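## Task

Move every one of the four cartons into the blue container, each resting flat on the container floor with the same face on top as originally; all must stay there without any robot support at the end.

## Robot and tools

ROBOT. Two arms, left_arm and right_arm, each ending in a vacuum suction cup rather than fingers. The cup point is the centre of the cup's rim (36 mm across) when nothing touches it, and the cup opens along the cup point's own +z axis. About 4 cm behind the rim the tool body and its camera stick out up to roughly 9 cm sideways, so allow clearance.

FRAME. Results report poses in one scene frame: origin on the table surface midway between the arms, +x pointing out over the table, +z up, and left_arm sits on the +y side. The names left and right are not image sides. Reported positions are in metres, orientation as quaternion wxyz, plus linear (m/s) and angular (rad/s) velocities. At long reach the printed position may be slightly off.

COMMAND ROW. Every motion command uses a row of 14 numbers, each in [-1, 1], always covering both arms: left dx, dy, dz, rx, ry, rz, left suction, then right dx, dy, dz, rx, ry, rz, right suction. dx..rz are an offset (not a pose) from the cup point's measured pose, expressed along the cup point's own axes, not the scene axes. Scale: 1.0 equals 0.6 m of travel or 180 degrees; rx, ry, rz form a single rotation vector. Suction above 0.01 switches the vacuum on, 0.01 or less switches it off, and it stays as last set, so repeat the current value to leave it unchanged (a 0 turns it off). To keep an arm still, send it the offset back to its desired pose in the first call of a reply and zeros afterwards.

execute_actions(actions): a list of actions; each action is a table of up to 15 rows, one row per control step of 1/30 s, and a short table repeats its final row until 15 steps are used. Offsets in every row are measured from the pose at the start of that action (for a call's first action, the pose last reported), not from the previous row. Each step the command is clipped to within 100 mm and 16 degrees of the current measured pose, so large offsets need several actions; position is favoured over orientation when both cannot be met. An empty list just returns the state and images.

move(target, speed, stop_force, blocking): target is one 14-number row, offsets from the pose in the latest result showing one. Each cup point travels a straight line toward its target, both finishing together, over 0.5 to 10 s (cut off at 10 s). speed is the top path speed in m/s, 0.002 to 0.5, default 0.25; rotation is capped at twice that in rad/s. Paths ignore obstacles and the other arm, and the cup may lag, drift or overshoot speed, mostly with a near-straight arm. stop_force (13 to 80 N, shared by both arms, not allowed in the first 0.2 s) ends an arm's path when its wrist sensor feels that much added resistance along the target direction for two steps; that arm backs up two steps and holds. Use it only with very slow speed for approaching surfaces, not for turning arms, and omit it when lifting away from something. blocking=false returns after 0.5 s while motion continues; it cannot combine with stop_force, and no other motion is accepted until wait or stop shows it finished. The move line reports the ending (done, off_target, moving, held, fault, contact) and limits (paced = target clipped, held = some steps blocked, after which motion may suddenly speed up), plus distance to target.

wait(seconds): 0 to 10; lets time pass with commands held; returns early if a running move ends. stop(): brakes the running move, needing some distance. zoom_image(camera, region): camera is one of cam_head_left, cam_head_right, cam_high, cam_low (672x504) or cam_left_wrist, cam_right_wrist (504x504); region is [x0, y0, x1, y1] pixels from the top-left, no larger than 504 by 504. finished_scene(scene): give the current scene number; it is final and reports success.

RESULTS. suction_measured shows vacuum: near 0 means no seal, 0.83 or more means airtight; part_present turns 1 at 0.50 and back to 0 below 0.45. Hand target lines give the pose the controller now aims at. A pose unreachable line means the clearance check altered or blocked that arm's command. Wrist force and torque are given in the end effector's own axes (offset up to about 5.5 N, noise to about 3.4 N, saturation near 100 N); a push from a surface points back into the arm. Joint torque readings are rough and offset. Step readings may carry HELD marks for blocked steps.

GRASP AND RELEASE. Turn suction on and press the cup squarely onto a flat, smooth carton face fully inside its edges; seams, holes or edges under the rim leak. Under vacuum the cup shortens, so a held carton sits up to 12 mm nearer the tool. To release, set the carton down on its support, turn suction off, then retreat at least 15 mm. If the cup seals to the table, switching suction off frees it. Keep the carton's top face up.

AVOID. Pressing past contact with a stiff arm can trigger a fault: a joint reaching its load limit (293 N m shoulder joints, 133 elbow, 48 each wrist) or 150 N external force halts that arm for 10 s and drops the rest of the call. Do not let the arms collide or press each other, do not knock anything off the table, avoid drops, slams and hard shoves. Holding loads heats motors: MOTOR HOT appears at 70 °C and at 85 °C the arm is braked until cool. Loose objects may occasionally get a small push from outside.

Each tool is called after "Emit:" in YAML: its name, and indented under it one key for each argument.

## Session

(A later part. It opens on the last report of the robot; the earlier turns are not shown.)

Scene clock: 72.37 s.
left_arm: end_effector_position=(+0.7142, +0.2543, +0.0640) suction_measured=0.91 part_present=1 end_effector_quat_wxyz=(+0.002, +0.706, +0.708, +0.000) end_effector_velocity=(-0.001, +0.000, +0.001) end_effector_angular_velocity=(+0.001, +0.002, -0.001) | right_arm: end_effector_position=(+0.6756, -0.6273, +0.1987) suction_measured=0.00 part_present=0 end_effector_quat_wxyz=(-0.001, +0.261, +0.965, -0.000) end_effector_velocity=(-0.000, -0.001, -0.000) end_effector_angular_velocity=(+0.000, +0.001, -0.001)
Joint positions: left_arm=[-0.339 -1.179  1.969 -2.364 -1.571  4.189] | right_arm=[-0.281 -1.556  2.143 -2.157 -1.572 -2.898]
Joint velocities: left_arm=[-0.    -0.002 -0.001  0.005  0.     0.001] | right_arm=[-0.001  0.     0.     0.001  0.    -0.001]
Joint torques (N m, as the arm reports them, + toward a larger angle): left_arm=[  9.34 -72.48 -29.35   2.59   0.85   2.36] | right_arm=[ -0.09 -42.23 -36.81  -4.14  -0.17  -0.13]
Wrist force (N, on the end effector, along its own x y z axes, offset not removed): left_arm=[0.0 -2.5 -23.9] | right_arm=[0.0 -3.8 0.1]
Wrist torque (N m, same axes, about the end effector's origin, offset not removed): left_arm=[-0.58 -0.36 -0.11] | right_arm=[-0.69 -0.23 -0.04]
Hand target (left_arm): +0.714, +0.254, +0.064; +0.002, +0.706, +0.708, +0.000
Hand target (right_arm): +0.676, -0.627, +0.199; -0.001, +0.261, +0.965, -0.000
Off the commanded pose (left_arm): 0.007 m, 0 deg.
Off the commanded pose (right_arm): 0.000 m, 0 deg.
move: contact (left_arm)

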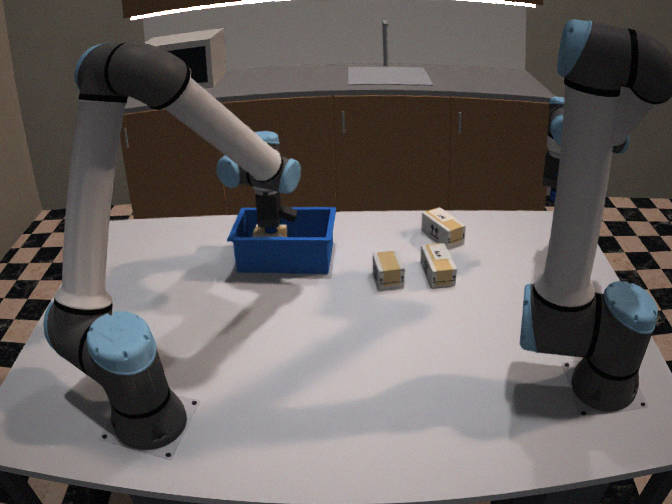

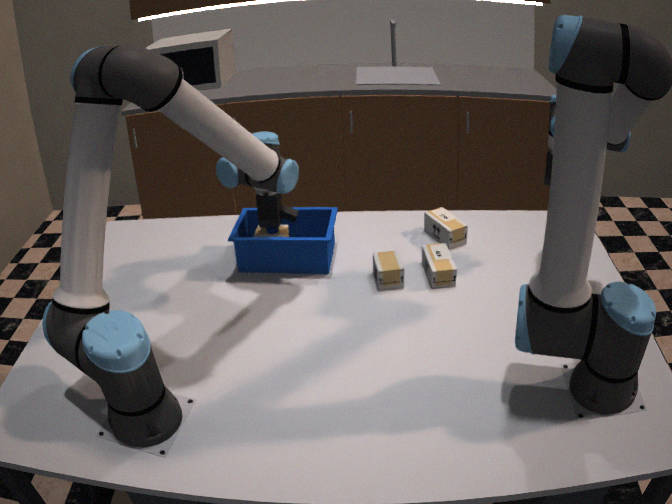

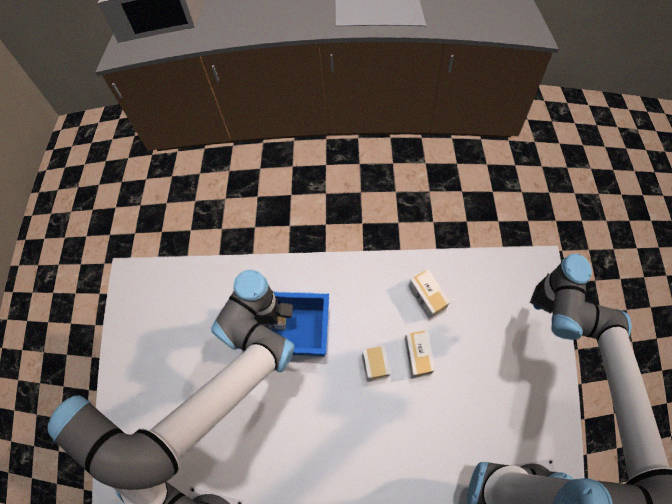

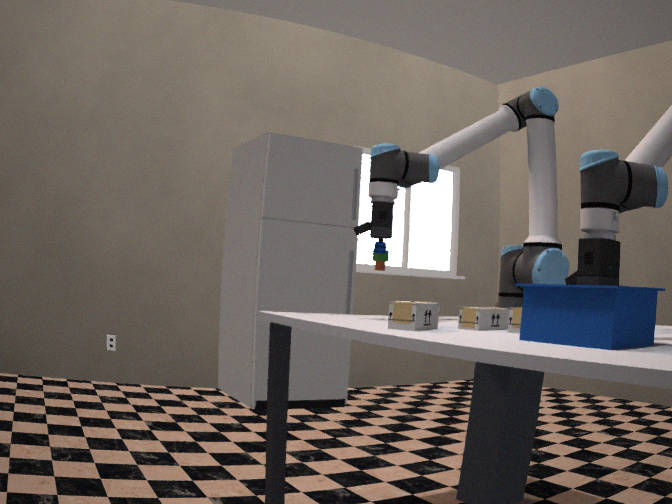

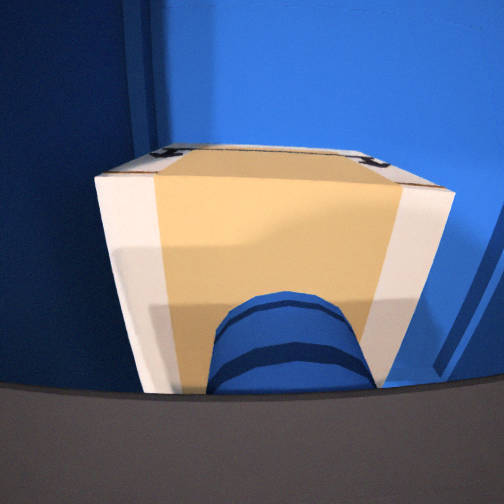

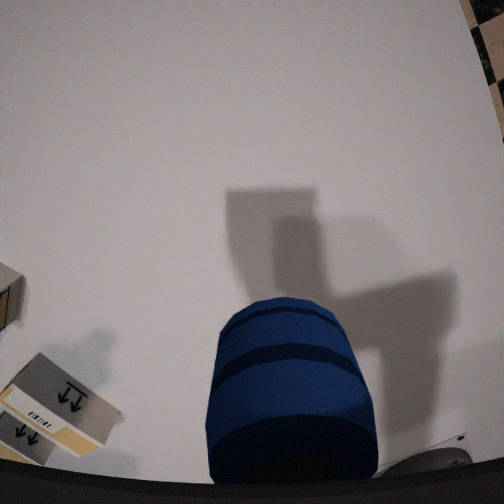

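Emit:
execute_actions:
  actions:
    - [[0,0,-0.002,0,0,0,0,0,0,0,0,0,0,0]]

Emit:
move:
  target: [0.03,-0.05,-0.25,0,0,0,0,0,0,0,0,0,0,0]

Scene clock: 76.70 s.
left_arm: end_effector_position=(+0.7142, +0.2543, +0.0653) suction_measured=0.00 part_present=0 end_effector_quat_wxyz=(+0.002, +0.706, +0.708, +0.000) end_effector_velocity=(+0.000, +0.000, +0.000) end_effector_angular_velocity=(-0.000, -0.000, -0.001) | right_arm: end_effector_position=(+0.6756, -0.6273, +0.1987) suction_measured=0.00 part_present=0 end_effector_quat_wxyz=(-0.001, +0.261, +0.965, -0.000) end_effector_velocity=(+0.000, -0.001, +0.000) end_effector_angular_velocity=(-0.000, -0.001, -0.001)
Joint positions: left_arm=[-0.339 -1.181  1.968 -2.362 -1.571  4.189] | right_arm=[-0.281 -1.556  2.143 -2.157 -1.572 -2.898]
Joint velocities: left_arm=[ 0.    -0.     0.    -0.    -0.     0.001] | right_arm=[-0.001 -0.    -0.    -0.    -0.     0.   ]
Joint torques (N m, as the arm reports them, + toward a larger angle): left_arm=[ -7.97 -83.08 -36.51   1.32   0.81   2.37] | right_arm=[  1.16 -40.94 -36.22  -3.96   0.1   -0.65]
Wrist force (N, on the end effector, along its own x y z axes, offset not removed): left_arm=[1.9 -1.8 -12.5] | right_arm=[0.7 -1.9 -0.4]
Wrist torque (N m, same axes, about the end effector's origin, offset not removed): left_arm=[-0.17 -0.55 -0.21] | right_arm=[-0.64 -0.22 0.08]
Hand target (left_arm): +0.714, +0.254, +0.065; +0.002, +0.706, +0.708, +0.000
Hand target (right_arm): +0.676, -0.627, +0.199; -0.001, +0.261, +0.965, -0.000
Off the commanded pose (left_arm): 0.000 m, 0 deg.
Off the commanded pose (right_arm): 0.000 m, 0 deg.
Step readings (end_effector_position):
0: left_arm (+0.7142, +0.2543, +0.0644) | right_arm (+0.6756, -0.6273, +0.1987)
1: left_arm (+0.7142, +0.2543, +0.0644) | right_arm (+0.6756, -0.6273, +0.1987)
2: left_arm (+0.7142, +0.2543, +0.0646) | right_arm (+0.6756, -0.6273, +0.1987)
4: left_arm (+0.7144, +0.2542, +0.0650) | right_arm (+0.6756, -0.6273, +0.1987)
8: left_arm (+0.7143, +0.2542, +0.0652) | right_arm (+0.6756, -0.6273, +0.1987)
15: end_effector_position above

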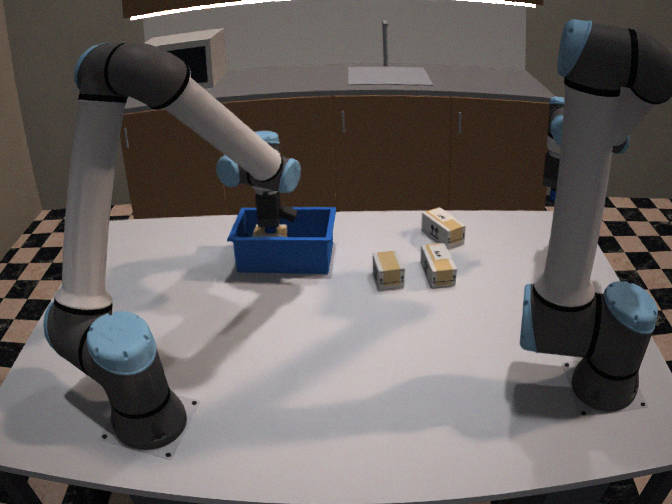

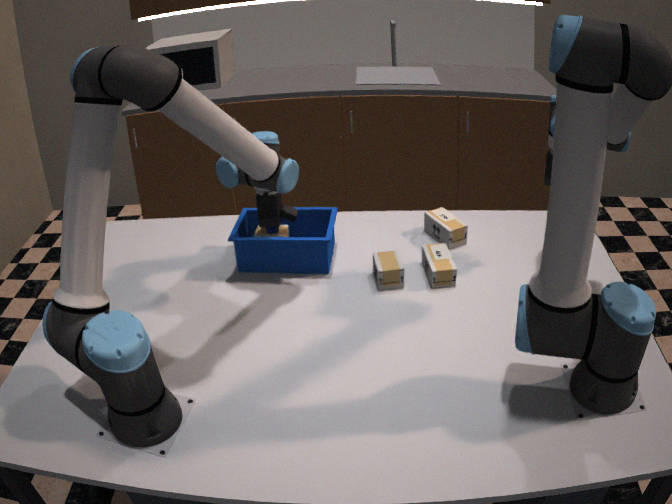

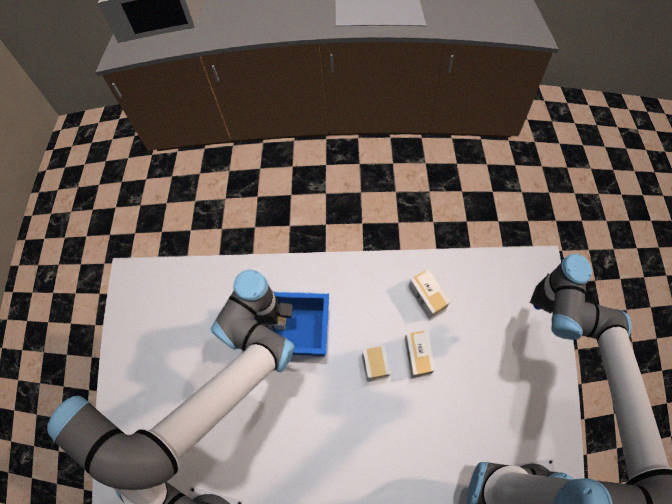

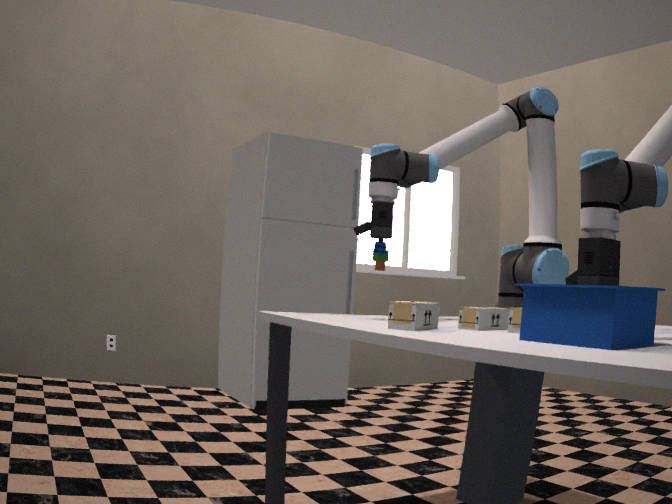

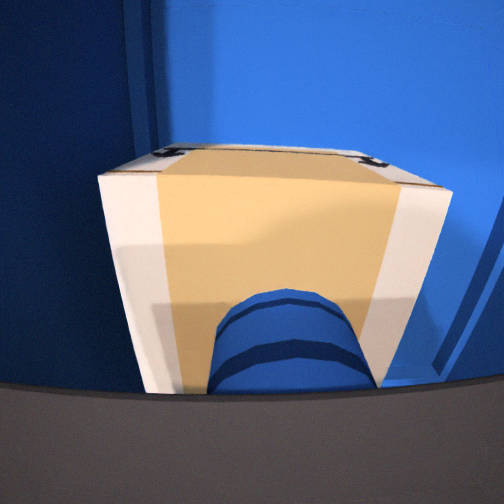

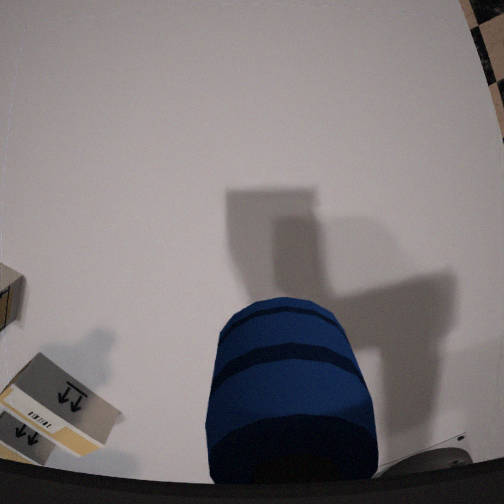

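Scene clock: 77.90 s.
left_arm: end_effector_position=(+0.6839, +0.2724, +0.2150) suction_measured=0.00 part_present=0 end_effector_quat_wxyz=(+0.002, +0.706, +0.708, +0.000) end_effector_velocity=(-0.000, -0.000, +0.001) end_effector_angular_velocity=(-0.000, +0.001, +0.000) | right_arm: end_effector_position=(+0.6756, -0.6273, +0.1987) suction_measured=0.00 part_present=0 end_effector_quat_wxyz=(-0.001, +0.261, +0.965, -0.000) end_effector_velocity=(+0.001, -0.000, +0.001) end_effector_angular_velocity=(-0.000, -0.003, +0.001)
Joint positions: left_arm=[-0.338 -1.391  1.926 -2.109 -1.571  4.19 ] | right_arm=[-0.281 -1.556  2.143 -2.157 -1.572 -2.898]
Joint velocities: left_arm=[-0.    -0.001 -0.001  0.003 -0.001 -0.   ] | right_arm=[-0.    -0.     0.    -0.003  0.001 -0.001]
Joint torques (N m, as the arm reports them, + toward a larger angle): left_arm=[-11.9  -81.51 -47.74   0.2    0.12  -2.74] | right_arm=[  2.94 -43.44 -36.65  -4.43  -0.47  -0.26]
Wrist force (N, on the end effector, along its own x y z axes, offset not removed): left_arm=[1.0 1.1 -0.3] | right_arm=[0.4 -0.9 -1.8]
Wrist torque (N m, same axes, about the end effector's origin, offset not removed): left_arm=[0.27 -0.49 -0.22] | right_arm=[-0.28 -0.31 0.01]
Hand target (left_arm): +0.684, +0.272, +0.215; +0.002, +0.706, +0.708, +0.000
Hand target (right_arm): +0.676, -0.627, +0.199; -0.001, +0.261, +0.965, -0.000
Off the commanded pose (left_arm): 0.000 m, 0 deg.
Off the commanded pose (right_arm): 0.000 m, 0 deg.
move: done

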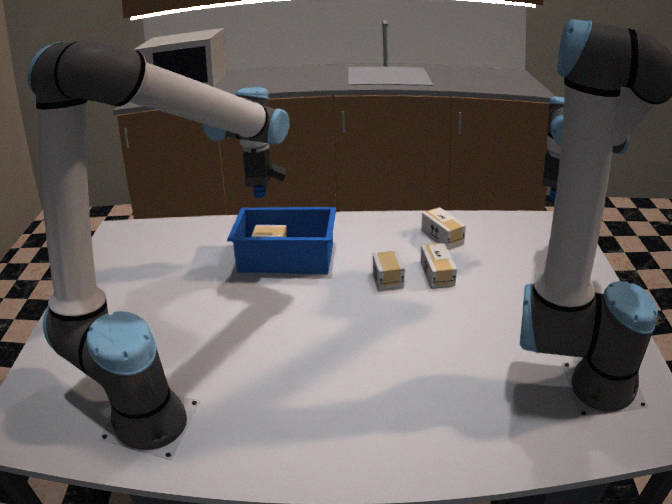

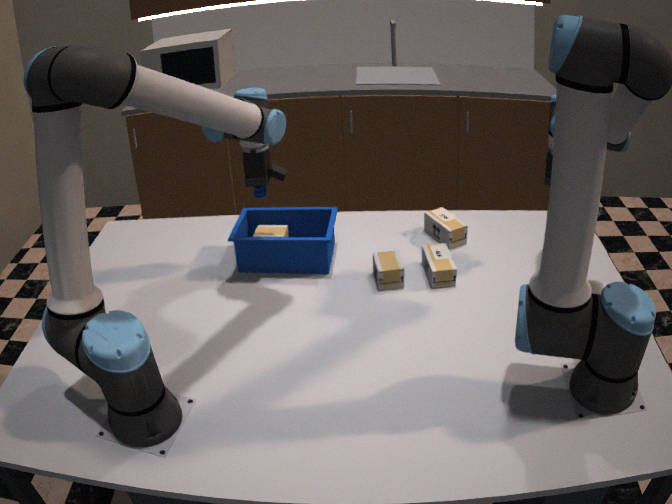

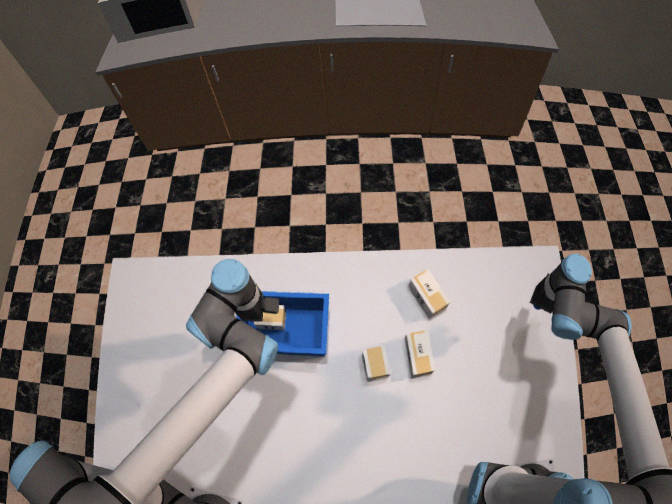

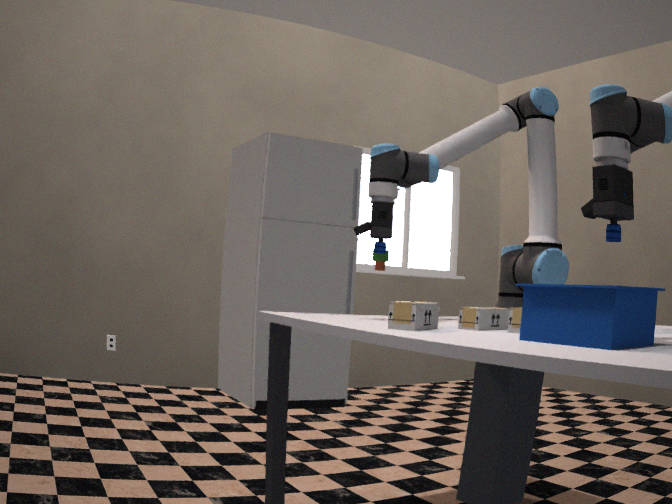

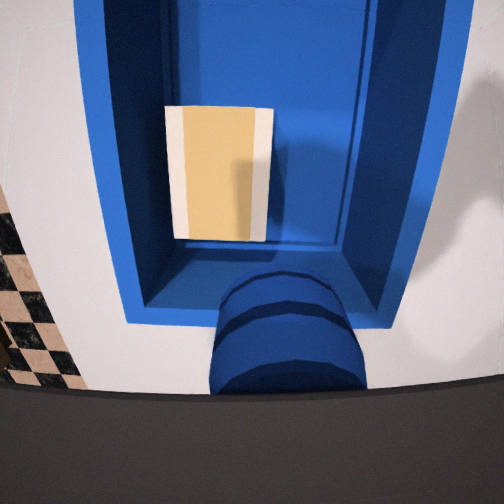

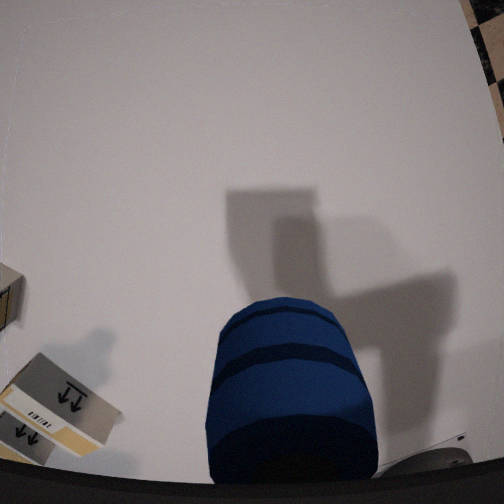

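Emit:
move:
  target: [-0.62,-0.215,0.03,0,0,-0.556,0,0,0,0,0,0,0,0]
  speed: 0.5

Scene clock: 87.77 s.
left_arm: end_effector_position=(+0.5554, -0.0998, +0.1971) suction_measured=0.00 part_present=0 end_effector_quat_wxyz=(+0.001, -0.088, +0.996, -0.002) end_effector_velocity=(-0.000, -0.001, -0.000) end_effector_angular_velocity=(+0.002, +0.001, +0.010) | right_arm: end_effector_position=(+0.6756, -0.6273, +0.1987) suction_measured=0.00 part_present=0 end_effector_quat_wxyz=(-0.001, +0.261, +0.965, -0.000) end_effector_velocity=(+0.000, -0.001, -0.000) end_effector_angular_velocity=(+0.000, -0.001, -0.002)
Joint positions: left_arm=[-0.812 -1.254  1.784 -2.104 -1.571  1.97 ] | right_arm=[-0.281 -1.556  2.143 -2.157 -1.572 -2.898]
Joint velocities: left_arm=[-0.001  0.002 -0.002  0.003  0.001 -0.012] | right_arm=[-0.001  0.     0.    -0.002  0.     0.   ]
Joint torques (N m, as the arm reports them, + toward a larger angle): left_arm=[-10.52 -53.59 -48.04   0.08   1.72  -2.59] | right_arm=[ -0.29 -40.62 -36.96  -4.09  -0.22  -0.21]
Wrist force (N, on the end effector, along its own x y z axes, offset not removed): left_arm=[0.5 -0.8 0.6] | right_arm=[2.3 -4.9 -3.5]
Wrist torque (N m, same axes, about the end effector's origin, offset not removed): left_arm=[-0.03 -0.30 -0.18] | right_arm=[-0.94 -0.55 0.04]
Hand target (left_arm): +0.555, -0.100, +0.197; +0.001, -0.089, +0.996, -0.001
Hand target (right_arm): +0.676, -0.627, +0.199; -0.001, +0.261, +0.965, -0.000
Off the commanded pose (left_arm): 0.000 m, 0 deg.
Off the commanded pose (right_arm): 0.000 m, 0 deg.
move: done

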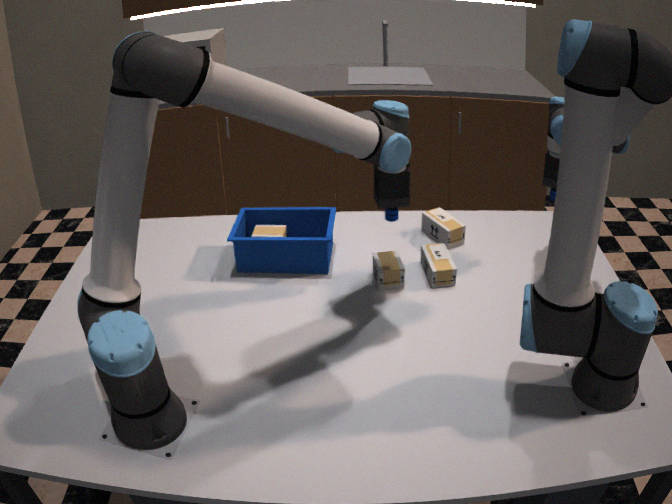

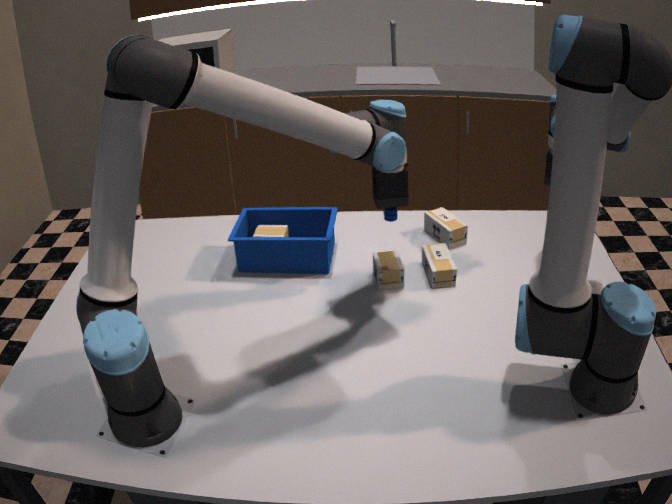

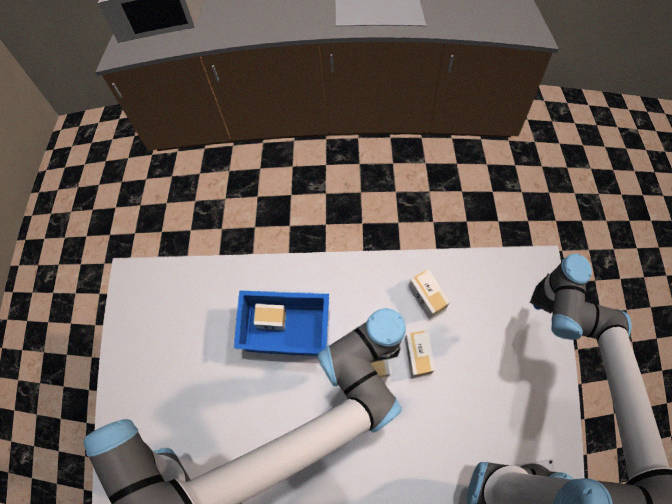

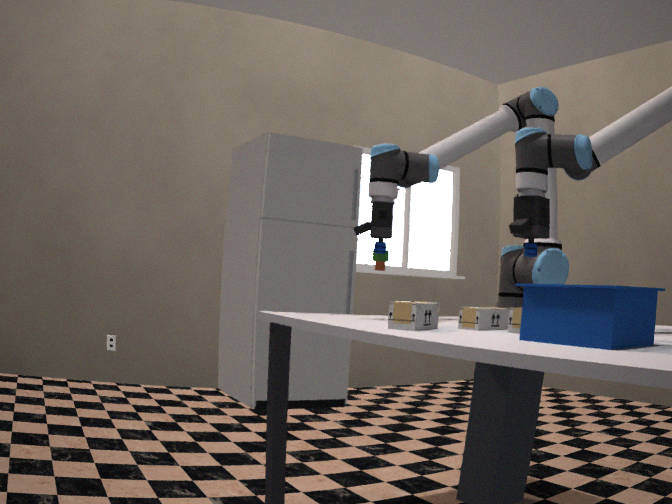

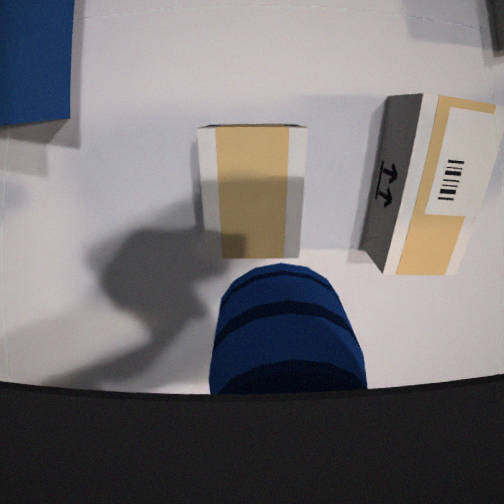

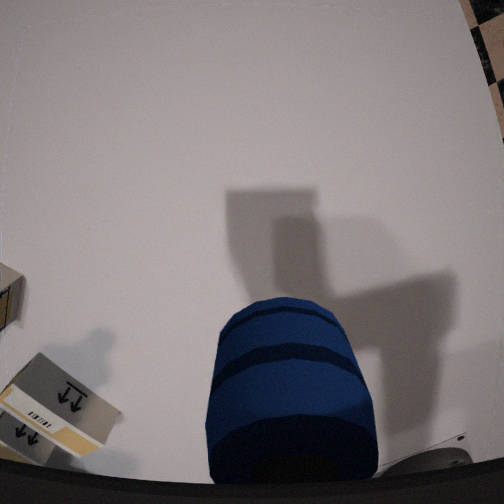

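Emit:
move:
  target: [-0.007,0.018,0.213,0,0,-0.015,0,0,0,0,0,0,0,0]
  speed: 0.3

Emit:
move:
  target: [0,0,0.05,0,0,0,1,0,0,0,0,0,0,0]
  speed: 0.015
  stop_force: 13

Emit:
move:
  target: [0,0,-0.25,0,0,0,1,0,0,0,0,0,0,0]
  speed: 0.3

Scene clock: 97.10 s.
left_arm: end_effector_position=(+0.5579, -0.0886, +0.0695) suction_measured=0.00 part_present=0 end_effector_quat_wxyz=(+0.001, -0.112, +0.994, -0.002) end_effector_velocity=(+0.000, +0.000, -0.003) end_effector_angular_velocity=(+0.002, +0.002, +0.001) | right_arm: end_effector_position=(+0.6756, -0.6273, +0.1987) suction_measured=0.00 part_present=0 end_effector_quat_wxyz=(-0.001, +0.261, +0.965, -0.000) end_effector_velocity=(-0.000, +0.000, -0.000) end_effector_angular_velocity=(+0.000, +0.000, +0.001)
Joint positions: left_arm=[-0.802 -1.134  1.883 -2.323 -1.571  1.933] | right_arm=[-0.281 -1.556  2.143 -2.157 -1.572 -2.898]
Joint velocities: left_arm=[ 0.001  0.003  0.001 -0.002 -0.    -0.   ] | right_arm=[ 0.     0.    -0.     0.     0.    -0.001]
Joint torques (N m, as the arm reports them, + toward a larger angle): left_arm=[ 13.12 -59.96 -26.08  -8.41   1.61  -2.9 ] | right_arm=[ -0.5  -44.6  -36.54  -4.56  -0.4   -0.05]
Wrist force (N, on the end effector, along its own x y z axes, offset not removed): left_arm=[1.5 1.7 -0.2] | right_arm=[1.4 -4.9 -0.7]
Wrist torque (N m, same axes, about the end effector's origin, offset not removed): left_arm=[0.37 -0.42 -0.20] | right_arm=[-1.05 -0.46 0.08]
Hand target (left_arm): +0.558, -0.089, +0.069; +0.001, -0.112, +0.994, -0.002
Hand target (right_arm): +0.676, -0.627, +0.199; -0.001, +0.261, +0.965, -0.000
Off the commanded pose (left_arm): 0.000 m, 0 deg.
Off the commanded pose (right_arm): 0.000 m, 0 deg.
move: done

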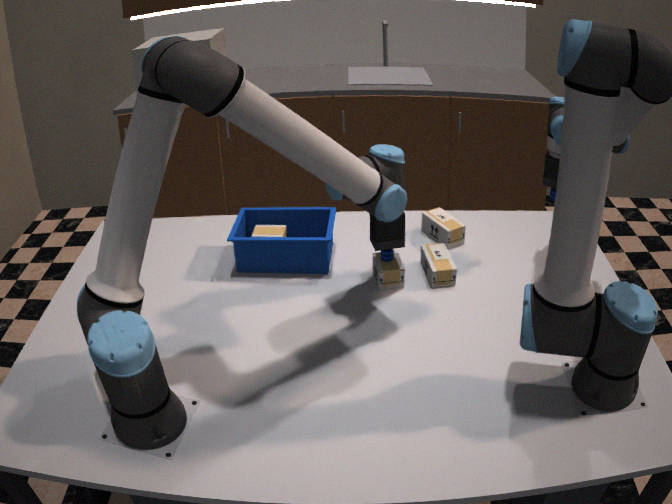

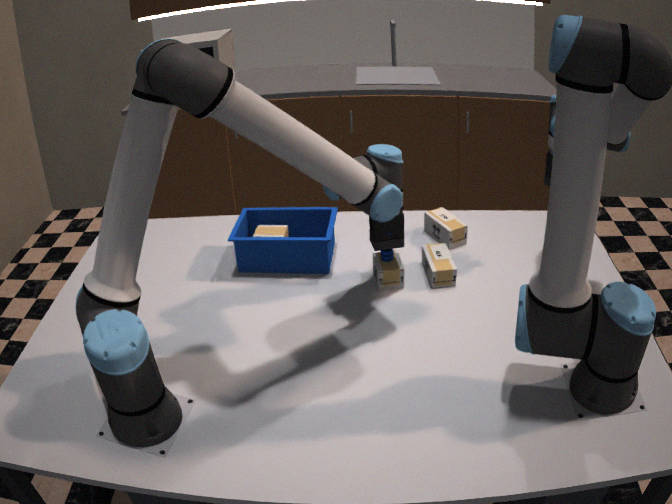

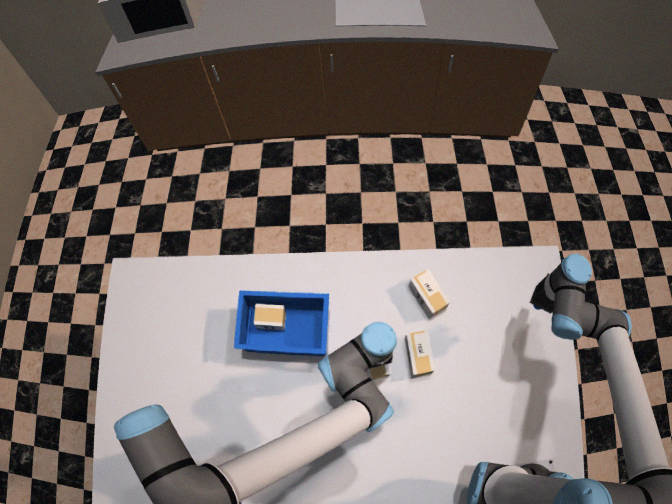

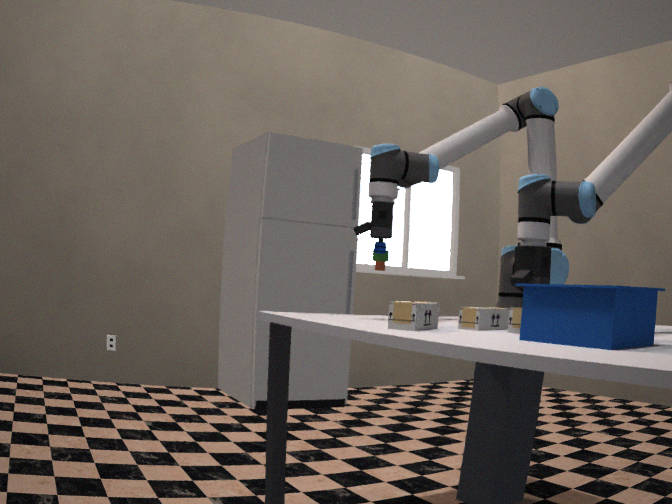

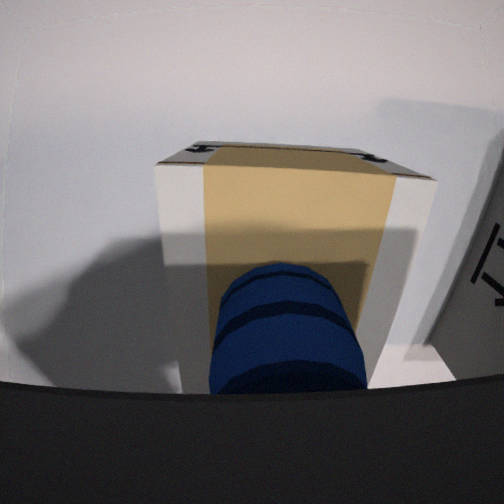

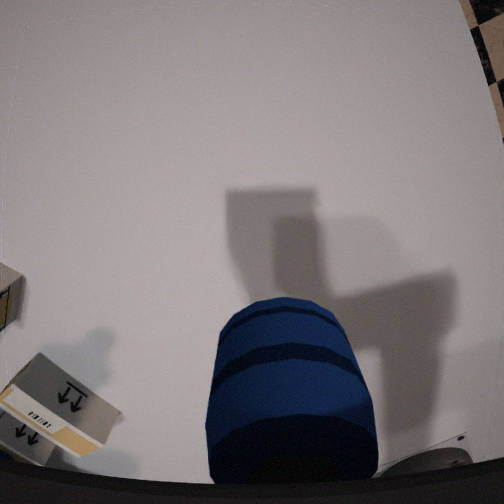

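Scene clock: 98.60 s.
left_arm: end_effector_position=(+0.5579, -0.0886, +0.0528) suction_measured=0.91 part_present=1 end_effector_quat_wxyz=(+0.001, -0.112, +0.994, -0.002) end_effector_velocity=(-0.001, +0.001, +0.002) end_effector_angular_velocity=(+0.005, +0.003, -0.001) | right_arm: end_effector_position=(+0.6756, -0.6273, +0.1987) suction_measured=0.00 part_present=0 end_effector_quat_wxyz=(-0.001, +0.261, +0.965, -0.000) end_effector_velocity=(+0.000, +0.000, +0.000) end_effector_angular_velocity=(-0.000, -0.001, +0.001)
Joint positions: left_arm=[-0.802 -1.114  1.891 -2.351 -1.571  1.933] | right_arm=[-0.281 -1.556  2.143 -2.157 -1.572 -2.898]
Joint velocities: left_arm=[-0.001 -0.003 -0.001  0.011  0.     0.   ] | right_arm=[ 0.    -0.     0.    -0.    -0.    -0.001]
Joint torques (N m, as the arm reports them, + toward a larger angle): left_arm=[  7.44 -71.38 -34.21   0.44  -1.81   1.41] | right_arm=[  0.28 -40.89 -37.15  -3.66  -0.18  -0.04]
Wrist force (N, on the end effector, along its own x y z axes, offset not removed): left_arm=[9.1 13.6 -35.2] | right_arm=[-1.4 -3.0 -2.5]
Wrist torque (N m, same axes, about the end effector's origin, offset not removed): left_arm=[0.27 -0.97 -0.06] | right_arm=[-0.61 0.07 -0.02]
Hand target (left_arm): +0.558, -0.089, +0.053; +0.001, -0.112, +0.994, -0.002
Hand target (right_arm): +0.676, -0.627, +0.199; -0.001, +0.261, +0.965, -0.000
Off the commanded pose (left_arm): 0.013 m, 0 deg.
Off the commanded pose (right_arm): 0.000 m, 0 deg.
move: contact (left_arm)

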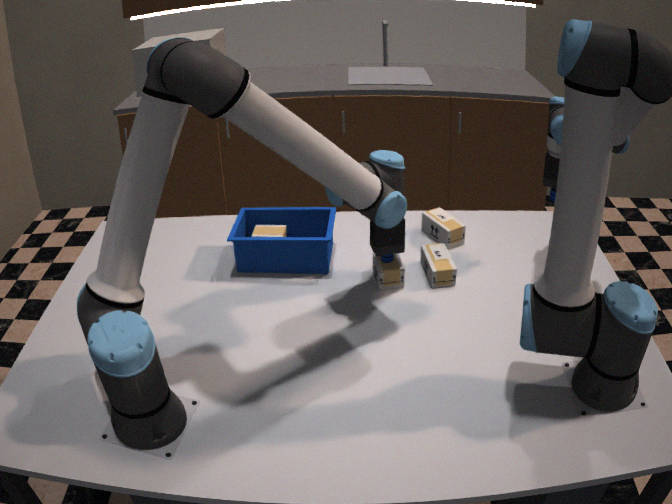

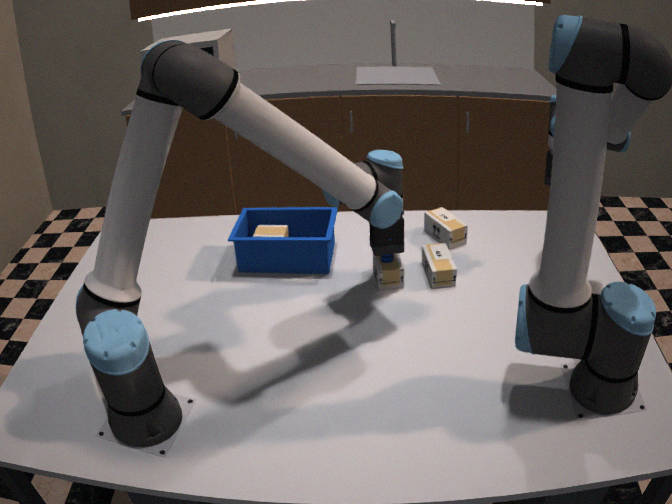

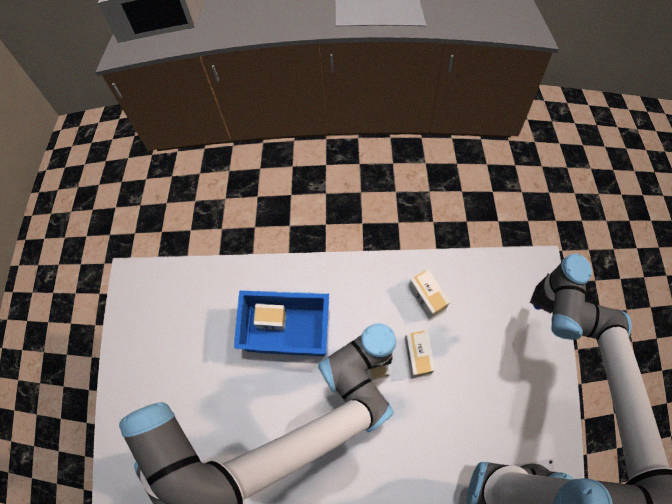

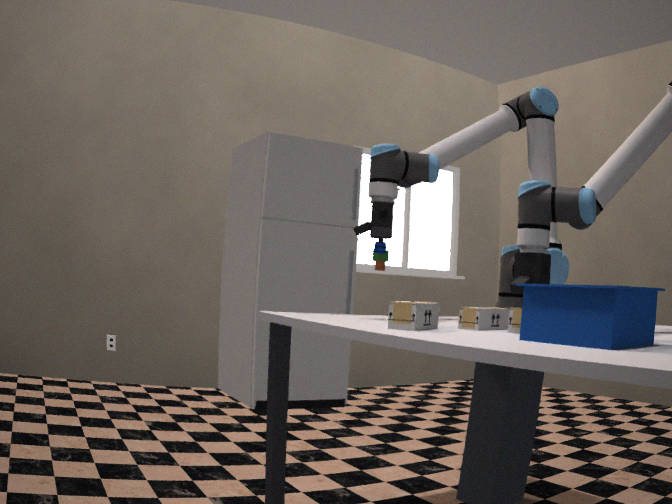

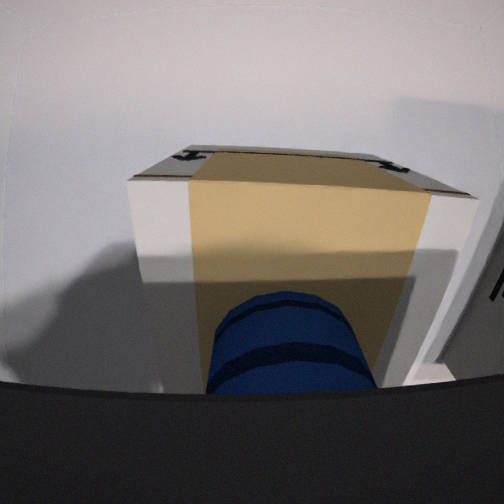

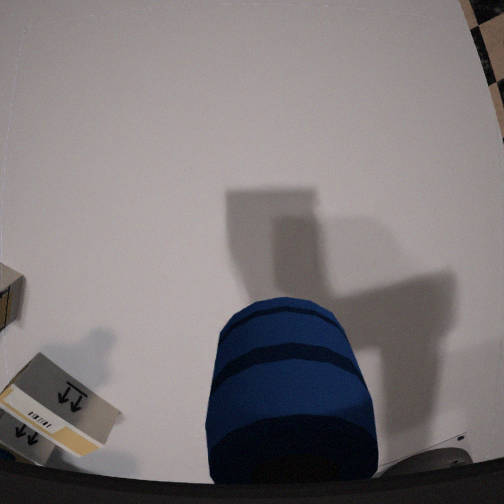

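Scene clock: 99.70 s.
left_arm: end_effector_position=(+0.5576, -0.0883, +0.2026) suction_measured=0.91 part_present=1 end_effector_quat_wxyz=(+0.001, -0.112, +0.994, -0.002) end_effector_velocity=(+0.000, +0.001, +0.002) end_effector_angular_velocity=(+0.002, +0.001, +0.001) | right_arm: end_effector_position=(+0.6756, -0.6273, +0.1987) suction_measured=0.00 part_present=0 end_effector_quat_wxyz=(-0.001, +0.261, +0.965, -0.000) end_effector_velocity=(+0.001, -0.001, +0.001) end_effector_angular_velocity=(-0.001, -0.003, -0.001)
Joint positions: left_arm=[-0.802 -1.268  1.792 -2.098 -1.571  1.933] | right_arm=[-0.281 -1.556  2.143 -2.157 -1.572 -2.898]
Joint velocities: left_arm=[ 0.001 -0.001 -0.002  0.006  0.    -0.   ] | right_arm=[-0.    -0.    -0.    -0.003 -0.     0.   ]
Joint torques (N m, as the arm reports them, + toward a larger angle): left_arm=[-12.06 -95.96 -50.62  -0.67  -0.11  -2.72] | right_arm=[  2.3  -42.23 -37.08  -4.1   -0.38  -0.16]
Wrist force (N, on the end effector, along its own x y z axes, offset not removed): left_arm=[-1.8 -0.8 2.2] | right_arm=[1.3 -3.3 -3.5]
Wrist torque (N m, same axes, about the end effector's origin, offset not removed): left_arm=[-0.08 0.01 -0.17] | right_arm=[-0.61 -0.47 -0.09]
Hand target (left_arm): +0.558, -0.088, +0.203; +0.001, -0.112, +0.994, -0.002
Hand target (right_arm): +0.676, -0.627, +0.199; -0.001, +0.261, +0.965, -0.000
Off the commanded pose (left_arm): 0.000 m, 0 deg.
Off the commanded pose (right_arm): 0.000 m, 0 deg.
move: done

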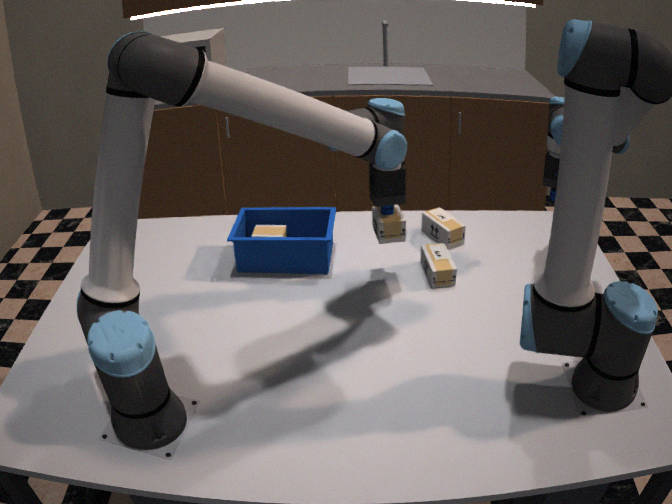

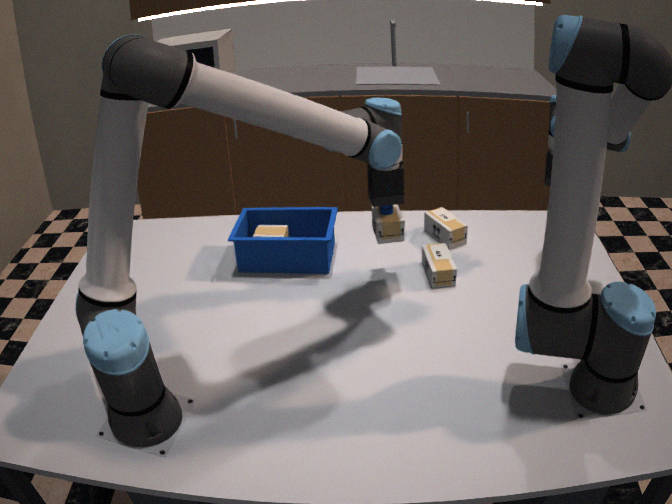

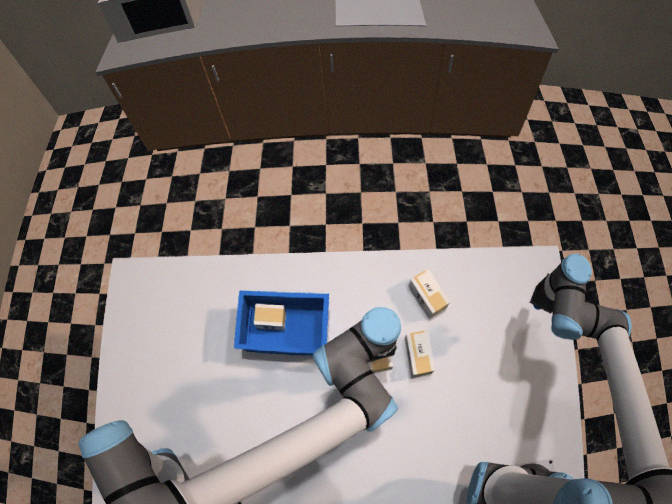

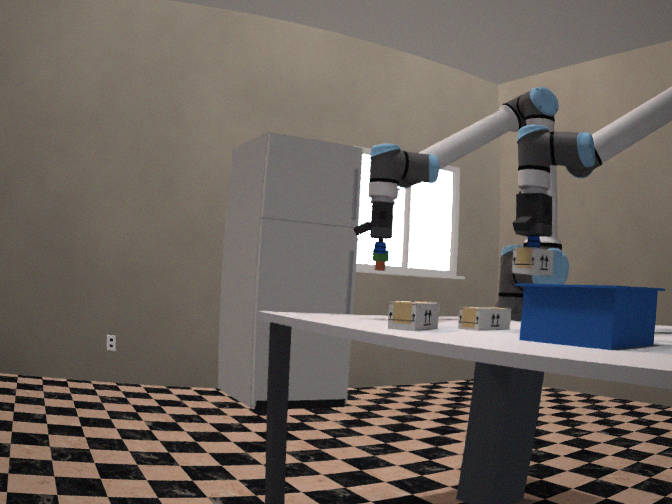

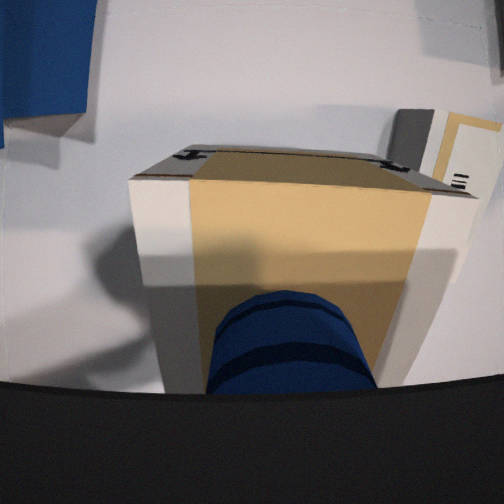

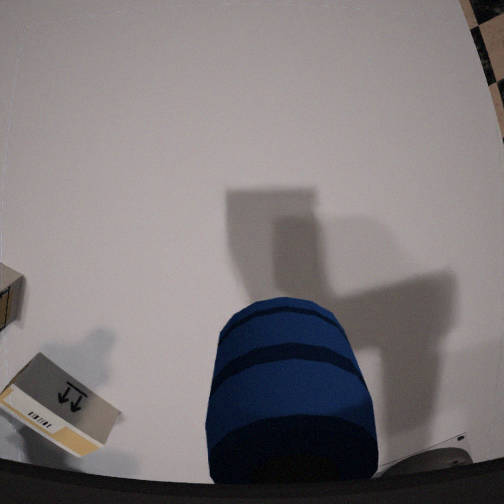

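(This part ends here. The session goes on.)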